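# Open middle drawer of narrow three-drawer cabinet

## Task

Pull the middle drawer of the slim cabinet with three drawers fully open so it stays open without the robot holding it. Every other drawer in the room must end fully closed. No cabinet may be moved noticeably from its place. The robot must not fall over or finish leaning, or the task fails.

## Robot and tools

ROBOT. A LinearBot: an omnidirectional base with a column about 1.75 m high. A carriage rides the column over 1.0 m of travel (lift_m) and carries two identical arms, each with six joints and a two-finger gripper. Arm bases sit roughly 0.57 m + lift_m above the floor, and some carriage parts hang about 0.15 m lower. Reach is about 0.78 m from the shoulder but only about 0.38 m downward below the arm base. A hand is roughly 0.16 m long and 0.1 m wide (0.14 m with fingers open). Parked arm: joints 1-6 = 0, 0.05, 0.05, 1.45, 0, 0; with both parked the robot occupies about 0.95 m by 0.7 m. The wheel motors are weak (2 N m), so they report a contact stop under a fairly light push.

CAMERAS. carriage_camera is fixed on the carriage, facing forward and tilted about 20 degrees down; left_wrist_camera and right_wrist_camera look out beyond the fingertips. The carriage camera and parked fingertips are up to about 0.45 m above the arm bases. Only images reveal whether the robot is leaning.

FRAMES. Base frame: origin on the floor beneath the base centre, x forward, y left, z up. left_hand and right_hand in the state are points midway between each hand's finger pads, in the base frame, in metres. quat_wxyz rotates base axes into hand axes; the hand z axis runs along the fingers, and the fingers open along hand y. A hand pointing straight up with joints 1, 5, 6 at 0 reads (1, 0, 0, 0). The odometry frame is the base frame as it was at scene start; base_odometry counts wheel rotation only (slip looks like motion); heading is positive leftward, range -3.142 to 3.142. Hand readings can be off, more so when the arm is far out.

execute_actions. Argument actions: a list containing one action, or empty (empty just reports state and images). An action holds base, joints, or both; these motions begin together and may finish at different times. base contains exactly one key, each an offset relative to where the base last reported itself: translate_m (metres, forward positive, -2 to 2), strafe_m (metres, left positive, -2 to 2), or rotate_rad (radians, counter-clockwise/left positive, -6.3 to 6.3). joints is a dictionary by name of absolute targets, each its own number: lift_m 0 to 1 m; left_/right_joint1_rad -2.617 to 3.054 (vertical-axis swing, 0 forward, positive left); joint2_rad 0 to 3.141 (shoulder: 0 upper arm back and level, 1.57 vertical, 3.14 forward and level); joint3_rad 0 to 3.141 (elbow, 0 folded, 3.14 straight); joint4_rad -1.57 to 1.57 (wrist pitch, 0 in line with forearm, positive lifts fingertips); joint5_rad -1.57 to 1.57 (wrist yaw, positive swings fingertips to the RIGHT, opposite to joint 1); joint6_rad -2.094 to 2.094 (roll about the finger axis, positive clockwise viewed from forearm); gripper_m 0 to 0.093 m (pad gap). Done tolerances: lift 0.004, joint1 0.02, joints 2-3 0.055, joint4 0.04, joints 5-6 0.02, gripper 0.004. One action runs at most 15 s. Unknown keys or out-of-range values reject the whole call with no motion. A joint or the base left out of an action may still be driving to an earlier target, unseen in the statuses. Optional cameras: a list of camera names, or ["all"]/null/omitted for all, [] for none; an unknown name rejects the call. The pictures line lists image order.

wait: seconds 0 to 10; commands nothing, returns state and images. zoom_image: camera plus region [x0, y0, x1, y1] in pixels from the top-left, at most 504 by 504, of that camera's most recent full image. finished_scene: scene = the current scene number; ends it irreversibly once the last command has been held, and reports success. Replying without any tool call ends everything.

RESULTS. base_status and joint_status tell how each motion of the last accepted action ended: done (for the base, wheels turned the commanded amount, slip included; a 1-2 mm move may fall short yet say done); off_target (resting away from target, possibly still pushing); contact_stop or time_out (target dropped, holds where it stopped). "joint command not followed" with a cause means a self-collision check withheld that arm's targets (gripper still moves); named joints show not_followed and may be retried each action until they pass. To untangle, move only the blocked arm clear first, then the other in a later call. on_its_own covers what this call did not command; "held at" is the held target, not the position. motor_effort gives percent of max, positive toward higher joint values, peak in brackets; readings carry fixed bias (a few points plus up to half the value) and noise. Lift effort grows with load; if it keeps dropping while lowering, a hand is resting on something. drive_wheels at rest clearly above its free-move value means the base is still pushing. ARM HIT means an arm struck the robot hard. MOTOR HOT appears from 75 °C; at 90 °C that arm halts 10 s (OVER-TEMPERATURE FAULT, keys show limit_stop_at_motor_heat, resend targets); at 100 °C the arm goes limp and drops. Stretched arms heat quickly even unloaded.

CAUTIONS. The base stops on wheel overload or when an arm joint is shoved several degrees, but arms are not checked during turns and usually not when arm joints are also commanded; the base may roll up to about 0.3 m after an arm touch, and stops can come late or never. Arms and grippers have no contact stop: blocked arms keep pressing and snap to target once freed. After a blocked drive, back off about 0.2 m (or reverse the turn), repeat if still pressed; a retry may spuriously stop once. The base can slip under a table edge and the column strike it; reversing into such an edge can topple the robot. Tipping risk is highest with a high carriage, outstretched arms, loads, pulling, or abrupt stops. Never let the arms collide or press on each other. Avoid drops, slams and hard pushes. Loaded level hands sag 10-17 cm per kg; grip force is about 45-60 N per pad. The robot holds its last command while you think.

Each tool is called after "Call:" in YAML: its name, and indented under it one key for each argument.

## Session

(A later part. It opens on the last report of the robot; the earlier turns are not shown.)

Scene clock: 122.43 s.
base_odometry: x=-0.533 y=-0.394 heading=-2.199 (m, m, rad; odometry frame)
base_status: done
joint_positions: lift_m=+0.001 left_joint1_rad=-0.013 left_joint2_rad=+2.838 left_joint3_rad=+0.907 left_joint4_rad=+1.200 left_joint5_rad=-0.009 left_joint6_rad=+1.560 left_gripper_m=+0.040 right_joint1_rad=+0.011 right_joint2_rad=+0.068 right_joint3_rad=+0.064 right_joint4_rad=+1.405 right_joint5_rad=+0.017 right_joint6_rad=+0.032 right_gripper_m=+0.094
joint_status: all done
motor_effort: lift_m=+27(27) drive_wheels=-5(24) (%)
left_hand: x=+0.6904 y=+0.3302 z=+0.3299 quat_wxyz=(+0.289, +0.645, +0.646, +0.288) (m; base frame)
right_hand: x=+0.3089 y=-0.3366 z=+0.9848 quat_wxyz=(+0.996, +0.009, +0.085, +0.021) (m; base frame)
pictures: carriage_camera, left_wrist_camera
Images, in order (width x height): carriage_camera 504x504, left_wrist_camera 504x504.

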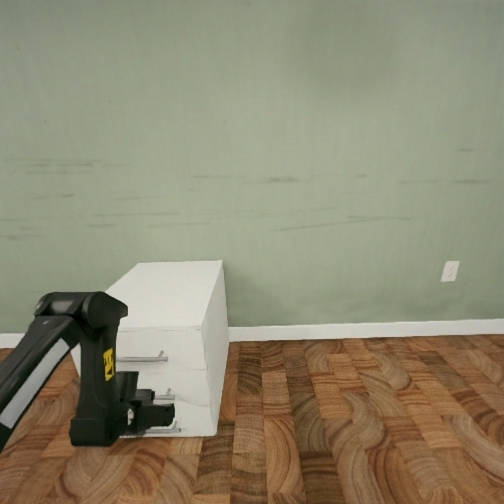

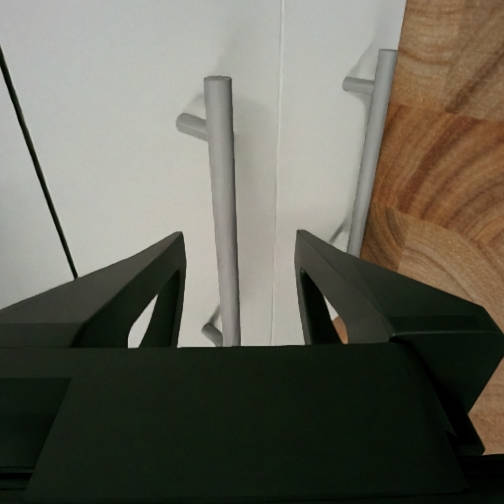

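Call:
zoom_image:
  camera: "carriage_camera"
  region: [60, 340, 240, 460]

Region (60, 340, 240, 460) of carriage_camera's 504x504 image, scaled by 2.800, with more detail than that image has.

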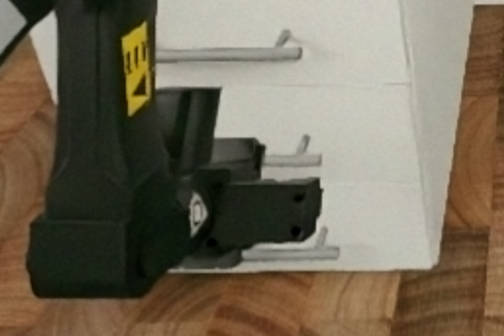

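The test settles it: the camera moved to the right side, but the box stayed on top. It's fixed to the non-rolling wrist link, so I have to work around it using the flatter pitch. I'll zoom in on the wrist view to measure the bar's offset.

Call:
zoom_image:
  camera: "left_wrist_camera"
  region: [150, 150, 330, 350]

Region (150, 150, 330, 350) of left_wrist_camera's 504x504 image, scaled by 2.520, with more detail than that image has; it fills the left 454 columns of this view, and the rest is white.

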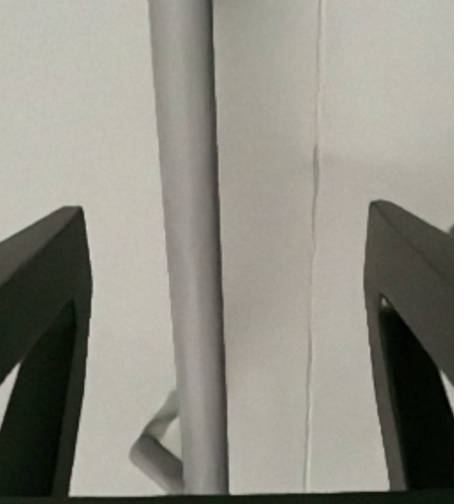

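The bar is about 7 mm off-centre toward the upper finger, and an 11 mm base nudge corrects that. I'll combine it with the first half of the advance along the fingers at this roughly 42° pitch.

Call:
execute_actions:
  actions:
    - {"base": {"translate_m": 0.011}, "joints": {"left_joint2_rad": 2.943, "left_joint3_rad": 1.13, "left_joint4_rad": 1.093}}
  cameras: ["carriage_camera", "left_wrist_camera"]

Scene clock: 128.30 s.
base_odometry: x=-0.540 y=-0.403 heading=-2.199 (m, m, rad; odometry frame)
base_status: done
joint_positions: lift_m=+0.001 left_joint1_rad=-0.014 left_joint2_rad=+2.951 left_joint3_rad=+1.121 left_joint4_rad=+1.092 left_joint5_rad=-0.009 left_joint6_rad=+1.560 left_gripper_m=+0.040 right_joint1_rad=+0.011 right_joint2_rad=+0.068 right_joint3_rad=+0.064 right_joint4_rad=+1.405 right_joint5_rad=+0.017 right_joint6_rad=+0.032 right_gripper_m=+0.094
joint_status: all done
motor_effort: lift_m=+27(27) drive_wheels=-6(22) (%)
left_hand: x=+0.7219 y=+0.3293 z=+0.2980 quat_wxyz=(+0.287, +0.647, +0.647, +0.285) (m; base frame)
right_hand: x=+0.3089 y=-0.3366 z=+0.9848 quat_wxyz=(+0.996, +0.009, +0.085, +0.021) (m; base frame)
pictures: carriage_camera, left_wrist_camera
Images, in order (width x height): carriage_camera 504x504, left_wrist_camera 504x504.

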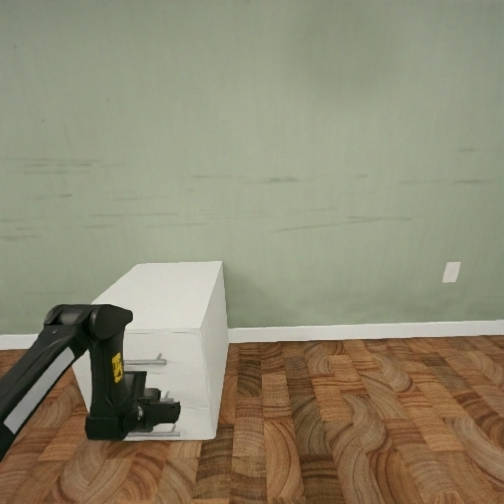

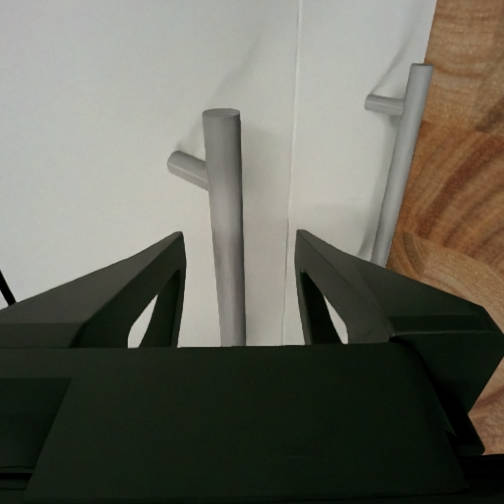

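Call:
execute_actions:
  actions: []

Scene clock: 130.30 s.
base_odometry: x=-0.540 y=-0.403 heading=-2.199 (m, m, rad; odometry frame)
base_status: done
joint_positions: lift_m=+0.001 left_joint1_rad=-0.014 left_joint2_rad=+2.951 left_joint3_rad=+1.121 left_joint4_rad=+1.092 left_joint5_rad=-0.009 left_joint6_rad=+1.560 left_gripper_m=+0.040 right_joint1_rad=+0.011 right_joint2_rad=+0.068 right_joint3_rad=+0.064 right_joint4_rad=+1.405 right_joint5_rad=+0.017 right_joint6_rad=+0.032 right_gripper_m=+0.094
joint_status: all done
motor_effort: lift_m=+27(27) drive_wheels=-5(22) (%)
left_hand: x=+0.7219 y=+0.3293 z=+0.2980 quat_wxyz=(+0.287, +0.647, +0.647, +0.285) (m; base frame)
right_hand: x=+0.3089 y=-0.3366 z=+0.9848 quat_wxyz=(+0.996, +0.009, +0.085, +0.021) (m; base frame)
pictures: carriage_camera, left_wrist_camera, right_wrist_camera
Images, in order (width x height): carriage_camera 504x504, left_wrist_camera 504x504, right_wrist_camera 504x504.

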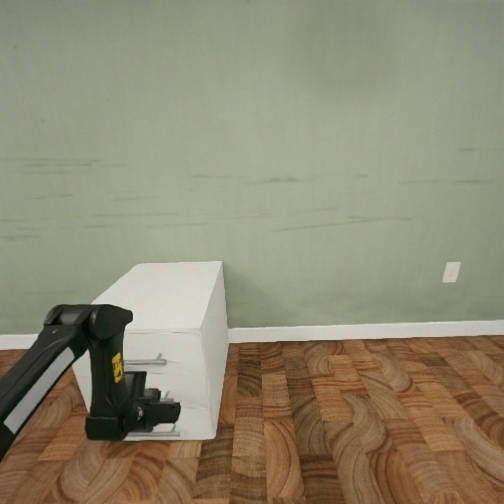

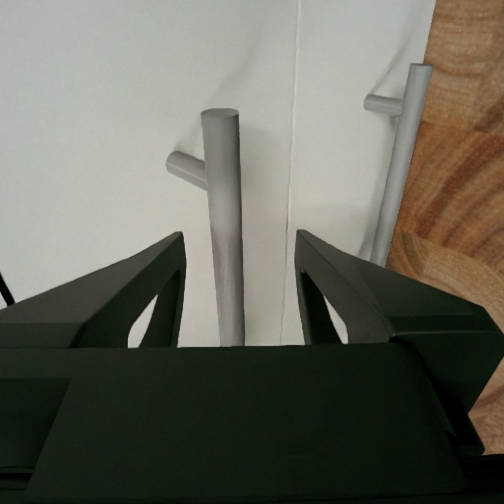

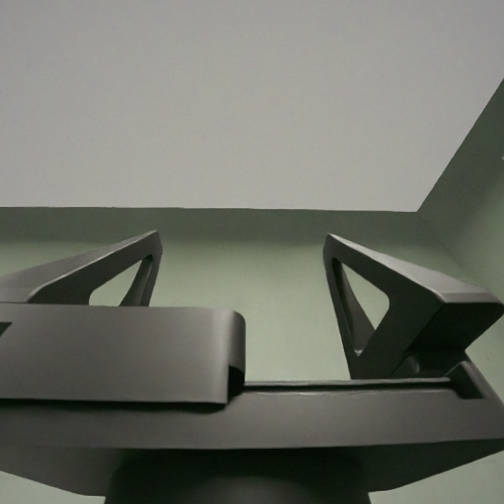

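Call:
execute_actions:
  actions:
    - {"joints": {"left_joint2_rad": 3.013, "left_joint3_rad": 1.295, "left_joint4_rad": 0.99}}
  cameras: ["carriage_camera", "left_wrist_camera"]

Scene clock: 135.10 s.
base_odometry: x=-0.540 y=-0.403 heading=-2.199 (m, m, rad; odometry frame)
base_status: not commanded
joint_positions: lift_m=+0.001 left_joint1_rad=-0.014 left_joint2_rad=+3.009 left_joint3_rad=+1.284 left_joint4_rad=+0.999 left_joint5_rad=-0.009 left_joint6_rad=+1.561 left_gripper_m=+0.040 right_joint1_rad=+0.011 right_joint2_rad=+0.068 right_joint3_rad=+0.064 right_joint4_rad=+1.405 right_joint5_rad=+0.017 right_joint6_rad=+0.032 right_gripper_m=+0.094
joint_status: all done
motor_effort: lift_m=+27(27) drive_wheels=-5(5) (%)
left_hand: x=+0.7527 y=+0.3289 z=+0.2859 quat_wxyz=(+0.291, +0.645, +0.645, +0.289) (m; base frame)
right_hand: x=+0.3089 y=-0.3366 z=+0.9848 quat_wxyz=(+0.996, +0.009, +0.085, +0.021) (m; base frame)
pictures: carriage_camera, left_wrist_camera
Images, in order (width x height): carriage_camera 504x504, left_wrist_camera 504x504.

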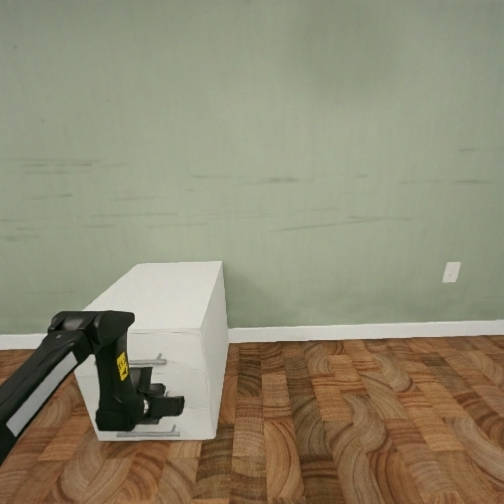

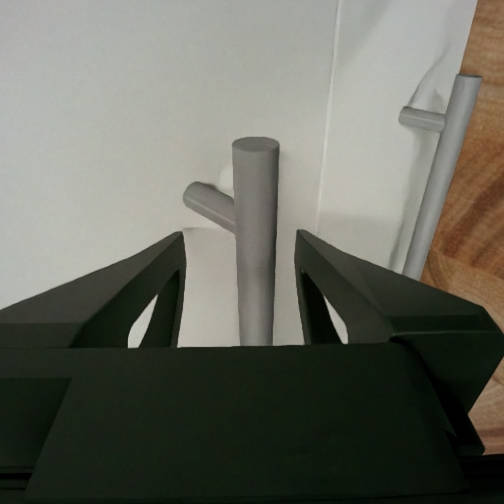

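Call:
zoom_image:
  camera: "carriage_camera"
  region: [40, 250, 260, 470]

Region (40, 250, 260, 470) of carriage_camera's 504x504 image, scaled by 2.291, with more detail than that image has.

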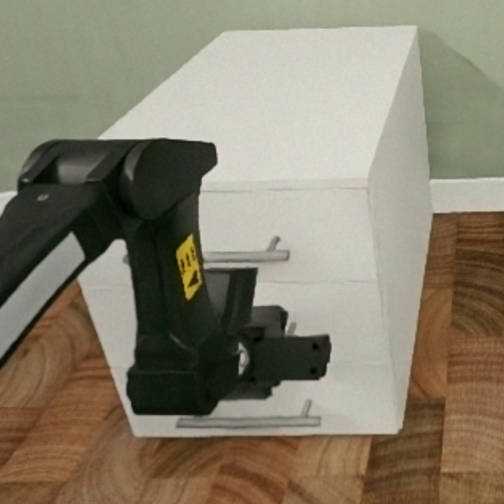

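Call:
execute_actions:
  actions:
    - {"joints": {"left_joint2_rad": 3.027, "left_joint3_rad": 1.317, "left_joint4_rad": 0.968}}
  cameras: ["left_wrist_camera"]

Scene clock: 137.50 s.
base_odometry: x=-0.540 y=-0.403 heading=-2.199 (m, m, rad; odometry frame)
base_status: not commanded
joint_positions: lift_m=+0.001 left_joint1_rad=-0.014 left_joint2_rad=+3.016 left_joint3_rad=+1.299 left_joint4_rad=+0.981 left_joint5_rad=-0.009 left_joint6_rad=+1.561 left_gripper_m=+0.040 right_joint1_rad=+0.011 right_joint2_rad=+0.068 right_joint3_rad=+0.064 right_joint4_rad=+1.405 right_joint5_rad=+0.017 right_joint6_rad=+0.032 right_gripper_m=+0.094
joint_status: all done
motor_effort: lift_m=+27(26) drive_wheels=-5(6) (%)
left_hand: x=+0.7535 y=+0.3289 z=+0.2826 quat_wxyz=(+0.287, +0.646, +0.646, +0.286) (m; base frame)
right_hand: x=+0.3089 y=-0.3366 z=+0.9848 quat_wxyz=(+0.996, +0.009, +0.085, +0.021) (m; base frame)
pictures: left_wrist_camera
Images, in order (width x height): left_wrist_camera 504x504.

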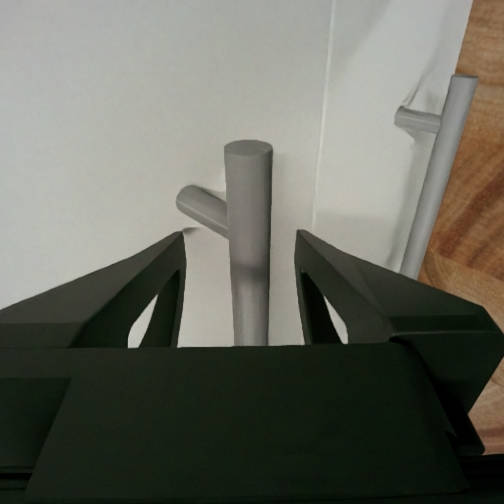

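Call:
execute_actions:
  actions:
    - {"joints": {"left_gripper_m": 0.0}}
  cameras: ["left_wrist_camera"]

Scene clock: 138.73 s.
base_odometry: x=-0.540 y=-0.403 heading=-2.199 (m, m, rad; odometry frame)
base_status: not commanded
joint_positions: lift_m=+0.001 left_joint1_rad=-0.014 left_joint2_rad=+3.018 left_joint3_rad=+1.299 left_joint4_rad=+0.974 left_joint5_rad=-0.009 left_joint6_rad=+1.555 left_gripper_m=+0.012 right_joint1_rad=+0.011 right_joint2_rad=+0.068 right_joint3_rad=+0.064 right_joint4_rad=+1.405 right_joint5_rad=+0.017 right_joint6_rad=+0.032 right_gripper_m=+0.094
joint_status: left_gripper_m off_target (ended at +0.012, target +0.000)
motor_effort: lift_m=+27(27) drive_wheels=-4(5) (%)
left_hand: x=+0.7514 y=+0.3290 z=+0.2801 quat_wxyz=(+0.285, +0.646, +0.649, +0.283) (m; base frame)
right_hand: x=+0.3089 y=-0.3366 z=+0.9848 quat_wxyz=(+0.996, +0.009, +0.085, +0.021) (m; base frame)
pictures: left_wrist_camera
Images, in order (width x height): left_wrist_camera 504x504.

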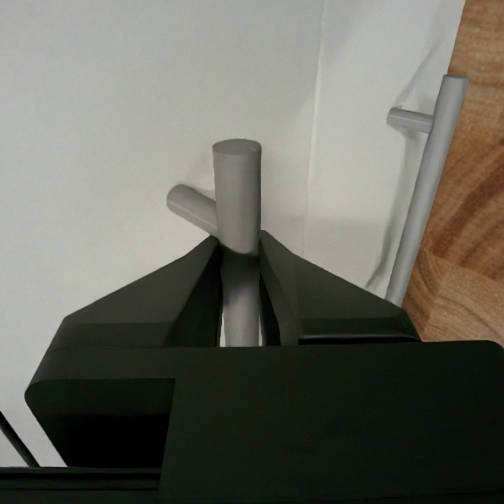

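Call:
execute_actions:
  actions:
    - {"base": {"translate_m": -0.08}, "joints": {"left_joint2_rad": 3.018, "left_joint3_rad": 1.299, "left_joint4_rad": 0.974}}
  cameras: ["carriage_camera", "left_wrist_camera"]

Scene clock: 140.87 s.
base_odometry: x=-0.493 y=-0.338 heading=-2.199 (m, m, rad; odometry frame)
base_status: done
joint_positions: lift_m=+0.001 left_joint1_rad=-0.015 left_joint2_rad=+3.018 left_joint3_rad=+1.307 left_joint4_rad=+0.965 left_joint5_rad=-0.003 left_joint6_rad=+1.554 left_gripper_m=+0.012 right_joint1_rad=+0.011 right_joint2_rad=+0.068 right_joint3_rad=+0.064 right_joint4_rad=+1.405 right_joint5_rad=+0.017 right_joint6_rad=+0.032 right_gripper_m=+0.094
joint_status: all done
motor_effort: lift_m=+27(27) drive_wheels=-4(25) (%)
left_hand: x=+0.7530 y=+0.3275 z=+0.2800 quat_wxyz=(+0.287, +0.647, +0.649, +0.280) (m; base frame)
right_hand: x=+0.3089 y=-0.3366 z=+0.9848 quat_wxyz=(+0.996, +0.009, +0.085, +0.021) (m; base frame)
pictures: carriage_camera, left_wrist_camera
Images, in order (width x height): carriage_camera 504x504, left_wrist_camera 504x504.

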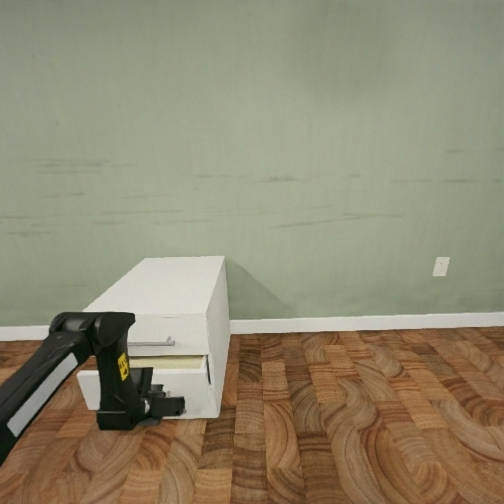

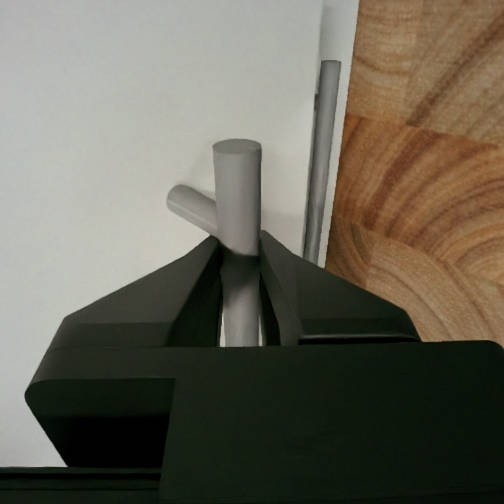

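Call:
execute_actions:
  actions:
    - {"base": {"translate_m": -0.12}, "joints": {"left_joint2_rad": 3.018, "left_joint3_rad": 1.305, "left_joint4_rad": 0.968}}
  cameras: ["carriage_camera", "left_wrist_camera"]

Scene clock: 142.90 s.
base_odometry: x=-0.423 y=-0.240 heading=-2.200 (m, m, rad; odometry frame)
base_status: done
joint_positions: lift_m=+0.001 left_joint1_rad=-0.016 left_joint2_rad=+3.018 left_joint3_rad=+1.307 left_joint4_rad=+0.964 left_joint5_rad=+0.001 left_joint6_rad=+1.553 left_gripper_m=+0.012 right_joint1_rad=+0.011 right_joint2_rad=+0.068 right_joint3_rad=+0.064 right_joint4_rad=+1.405 right_joint5_rad=+0.017 right_joint6_rad=+0.032 right_gripper_m=+0.094
joint_status: all done
motor_effort: lift_m=+26(26) drive_wheels=-3(26) (%)
left_hand: x=+0.7528 y=+0.3263 z=+0.2798 quat_wxyz=(+0.288, +0.648, +0.648, +0.278) (m; base frame)
right_hand: x=+0.3089 y=-0.3366 z=+0.9848 quat_wxyz=(+0.996, +0.009, +0.085, +0.021) (m; base frame)
pictures: carriage_camera, left_wrist_camera
Images, in order (width x height): carriage_camera 504x504, left_wrist_camera 504x504.

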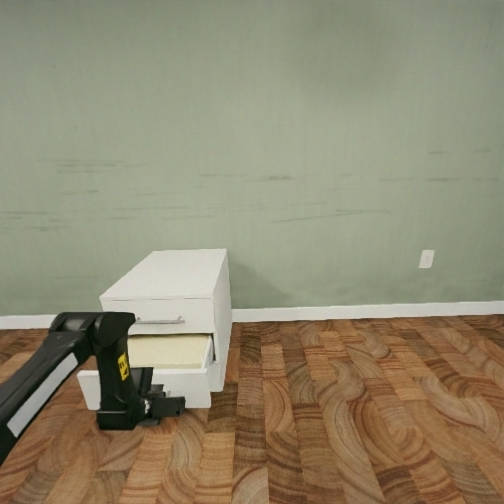

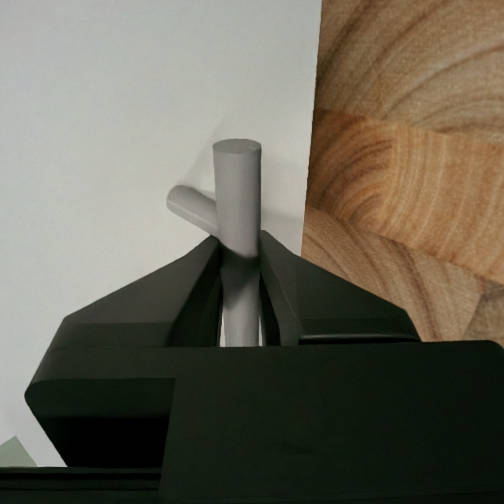

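Call:
execute_actions:
  actions:
    - {"base": {"translate_m": -0.10}, "joints": {"left_joint2_rad": 3.018, "left_joint3_rad": 1.305, "left_joint4_rad": 0.968}}
  cameras: ["carriage_camera", "left_wrist_camera"]

Scene clock: 144.93 s.
base_odometry: x=-0.364 y=-0.159 heading=-2.200 (m, m, rad; odometry frame)
base_status: done
joint_positions: lift_m=+0.001 left_joint1_rad=-0.017 left_joint2_rad=+3.018 left_joint3_rad=+1.307 left_joint4_rad=+0.964 left_joint5_rad=+0.003 left_joint6_rad=+1.552 left_gripper_m=+0.012 right_joint1_rad=+0.011 right_joint2_rad=+0.068 right_joint3_rad=+0.064 right_joint4_rad=+1.405 right_joint5_rad=+0.017 right_joint6_rad=+0.032 right_gripper_m=+0.094
joint_status: all done
motor_effort: lift_m=+27(27) drive_wheels=-4(26) (%)
left_hand: x=+0.7527 y=+0.3254 z=+0.2798 quat_wxyz=(+0.289, +0.648, +0.648, +0.277) (m; base frame)
right_hand: x=+0.3089 y=-0.3366 z=+0.9848 quat_wxyz=(+0.996, +0.009, +0.085, +0.021) (m; base frame)
pictures: carriage_camera, left_wrist_camera
Images, in order (width x height): carriage_camera 504x504, left_wrist_camera 504x504.

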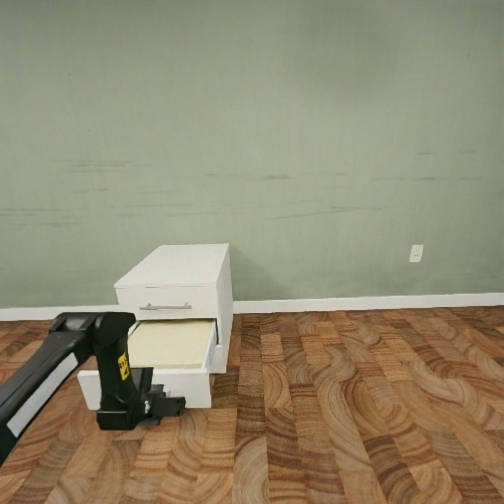

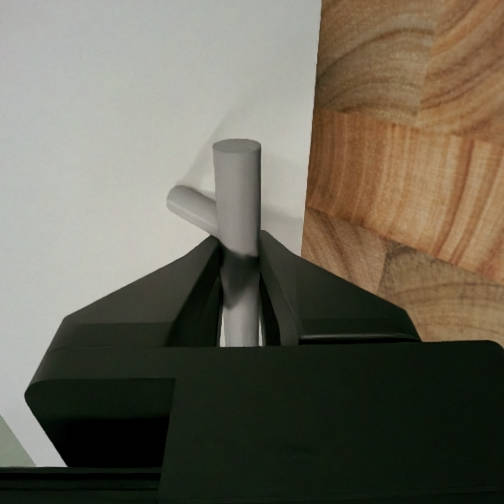

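Call:
execute_actions:
  actions:
    - {"base": {"translate_m": -0.08}, "joints": {"left_joint2_rad": 3.018, "left_joint3_rad": 1.305, "left_joint4_rad": 0.968}}
  cameras: ["carriage_camera", "left_wrist_camera"]

Scene clock: 147.63 s.
base_odometry: x=-0.319 y=-0.096 heading=-2.201 (m, m, rad; odometry frame)
base_status: translate_m contact_stop (by the wheels' count: -0.078 of -0.080)
joint_positions: lift_m=+0.001 left_joint1_rad=-0.017 left_joint2_rad=+3.040 left_joint3_rad=+1.387 left_joint4_rad=+0.939 left_joint5_rad=-0.011 left_joint6_rad=+1.552 left_gripper_m=+0.012 right_joint1_rad=+0.011 right_joint2_rad=+0.068 right_joint3_rad=+0.064 right_joint4_rad=+1.406 right_joint5_rad=+0.017 right_joint6_rad=+0.032 right_gripper_m=+0.094
joint_status: left_joint3_rad off_target (ended at +1.387, target +1.305); the others done
motor_effort: lift_m=+30(30) drive_wheels=+12(26) (%)
left_hand: x=+0.7735 y=+0.3275 z=+0.2817 quat_wxyz=(+0.295, +0.641, +0.646, +0.292) (m; base frame)
right_hand: x=+0.3087 y=-0.3366 z=+0.9846 quat_wxyz=(+0.996, +0.009, +0.084, +0.021) (m; base frame)
pictures: carriage_camera, left_wrist_camera
Images, in order (width x height): carriage_camera 504x504, left_wrist_camera 504x504.

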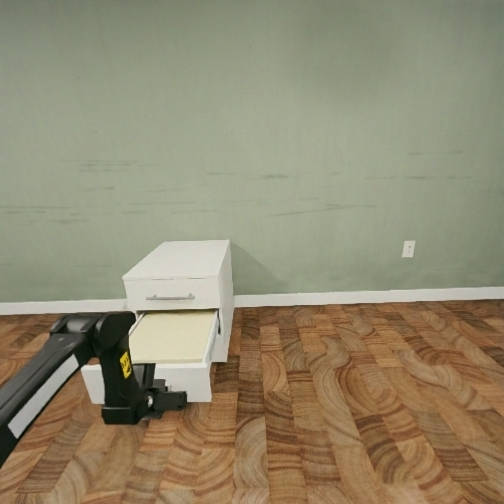

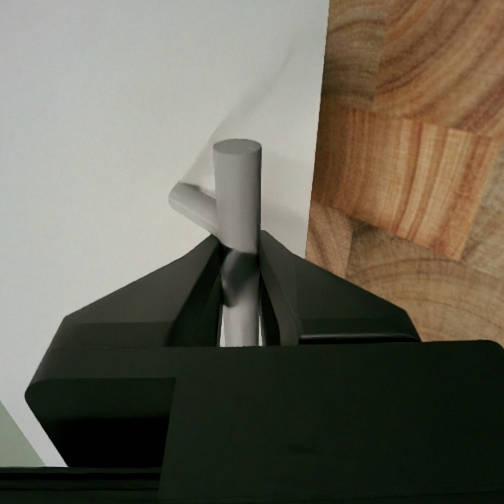

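Call:
execute_actions:
  actions:
    - {"base": {"translate_m": 0.02}, "joints": {"left_joint2_rad": 3.03, "left_joint3_rad": 1.34, "left_joint4_rad": 0.955}}
  cameras: []

Scene clock: 149.70 s.
base_odometry: x=-0.331 y=-0.113 heading=-2.201 (m, m, rad; odometry frame)
base_status: done
joint_positions: lift_m=+0.001 left_joint1_rad=-0.017 left_joint2_rad=+3.036 left_joint3_rad=+1.348 left_joint4_rad=+0.966 left_joint5_rad=-0.009 left_joint6_rad=+1.552 left_gripper_m=+0.012 right_joint1_rad=+0.011 right_joint2_rad=+0.068 right_joint3_rad=+0.064 right_joint4_rad=+1.406 right_joint5_rad=+0.017 right_joint6_rad=+0.032 right_gripper_m=+0.094
joint_status: all done
motor_effort: lift_m=+30(30) drive_wheels=+4(21) (%)
left_hand: x=+0.7632 y=+0.3273 z=+0.2801 quat_wxyz=(+0.293, +0.643, +0.646, +0.289) (m; base frame)
right_hand: x=+0.3087 y=-0.3366 z=+0.9846 quat_wxyz=(+0.996, +0.009, +0.084, +0.021) (m; base frame)
pictures: none
No camera images: the call's "cameras" was empty. Leave "cameras" out to get every camera's image.

Call:
execute_actions:
  actions:
    - {"joints": {"left_gripper_m": 0.05}}
  cameras: ["left_wrist_camera"]

Scene clock: 150.57 s.
base_odometry: x=-0.331 y=-0.113 heading=-2.201 (m, m, rad; odometry frame)
base_status: not commanded
joint_positions: lift_m=+0.001 left_joint1_rad=-0.017 left_joint2_rad=+3.036 left_joint3_rad=+1.348 left_joint4_rad=+0.966 left_joint5_rad=-0.009 left_joint6_rad=+1.559 left_gripper_m=+0.050 right_joint1_rad=+0.011 right_joint2_rad=+0.068 right_joint3_rad=+0.064 right_joint4_rad=+1.406 right_joint5_rad=+0.017 right_joint6_rad=+0.032 right_gripper_m=+0.094
joint_status: all done
motor_effort: lift_m=+30(30) drive_wheels=+5(4) (%)
left_hand: x=+0.7632 y=+0.3273 z=+0.2801 quat_wxyz=(+0.292, +0.645, +0.644, +0.290) (m; base frame)
right_hand: x=+0.3087 y=-0.3366 z=+0.9846 quat_wxyz=(+0.996, +0.009, +0.084, +0.021) (m; base frame)
pictures: left_wrist_camera
Images, in order (width x height): left_wrist_camera 504x504.

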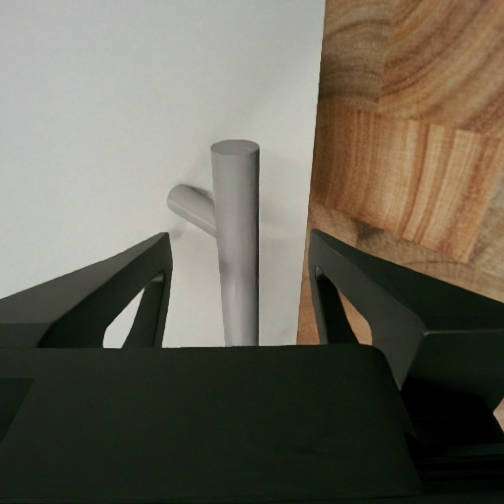

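Call:
execute_actions:
  actions:
    - {"joints": {"left_joint2_rad": 2.827, "left_joint3_rad": 0.945, "left_joint4_rad": 1.16}}
  cameras: ["left_wrist_camera"]

Scene clock: 152.73 s.
base_odometry: x=-0.331 y=-0.113 heading=-2.201 (m, m, rad; odometry frame)
base_status: not commanded
joint_positions: lift_m=+0.001 left_joint1_rad=-0.017 left_joint2_rad=+2.824 left_joint3_rad=+0.954 left_joint4_rad=+1.159 left_joint5_rad=-0.009 left_joint6_rad=+1.560 left_gripper_m=+0.050 right_joint1_rad=+0.011 right_joint2_rad=+0.068 right_joint3_rad=+0.064 right_joint4_rad=+1.406 right_joint5_rad=+0.017 right_joint6_rad=+0.032 right_gripper_m=+0.094
joint_status: all done
motor_effort: lift_m=+30(30) drive_wheels=+2(4) (%)
left_hand: x=+0.7076 y=+0.3282 z=+0.3355 quat_wxyz=(+0.296, +0.643, +0.642, +0.293) (m; base frame)
right_hand: x=+0.3087 y=-0.3366 z=+0.9846 quat_wxyz=(+0.996, +0.009, +0.084, +0.021) (m; base frame)
pictures: left_wrist_camera
Images, in order (width x height): left_wrist_camera 504x504.

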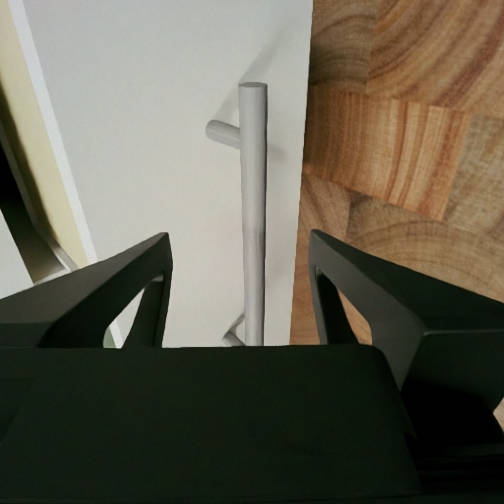

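Call:
execute_actions:
  actions:
    - {"base": {"translate_m": -0.3}}
  cameras: ["carriage_camera"]

Scene clock: 156.40 s.
base_odometry: x=-0.154 y=+0.130 heading=-2.201 (m, m, rad; odometry frame)
base_status: done
joint_positions: lift_m=+0.001 left_joint1_rad=-0.017 left_joint2_rad=+2.824 left_joint3_rad=+0.954 left_joint4_rad=+1.159 left_joint5_rad=-0.009 left_joint6_rad=+1.560 left_gripper_m=+0.050 right_joint1_rad=+0.011 right_joint2_rad=+0.068 right_joint3_rad=+0.064 right_joint4_rad=+1.406 right_joint5_rad=+0.017 right_joint6_rad=+0.032 right_gripper_m=+0.094
joint_status: not commanded
motor_effort: lift_m=+30(30) drive_wheels=-3(23) (%)
left_hand: x=+0.7076 y=+0.3282 z=+0.3355 quat_wxyz=(+0.296, +0.643, +0.642, +0.293) (m; base frame)
right_hand: x=+0.3087 y=-0.3366 z=+0.9846 quat_wxyz=(+0.996, +0.009, +0.084, +0.021) (m; base frame)
pictures: carriage_camera
Images, in order (width x height): carriage_camera 504x504.

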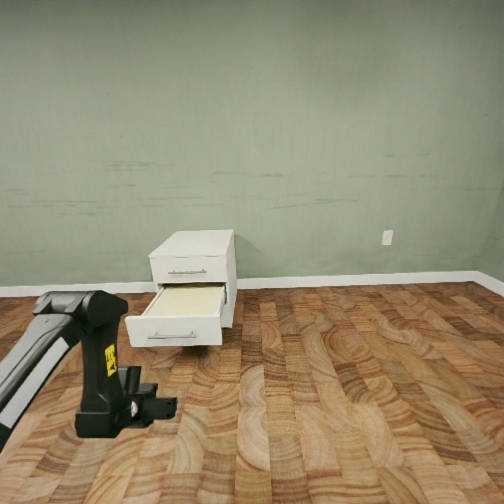

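Call:
zoom_image:
  camera: "carriage_camera"
  region: [100, 210, 280, 370]

Region (100, 210, 280, 370) of carriage_camera's 504x504 image, scaled by 2.800, with more detail than that image has.

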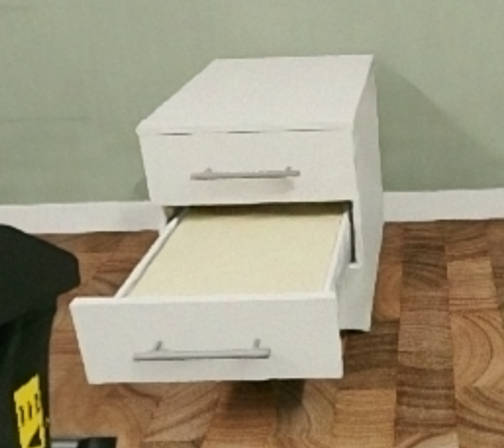

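Call:
finished_scene:
  scene: 1

The scene is finished: the task was done.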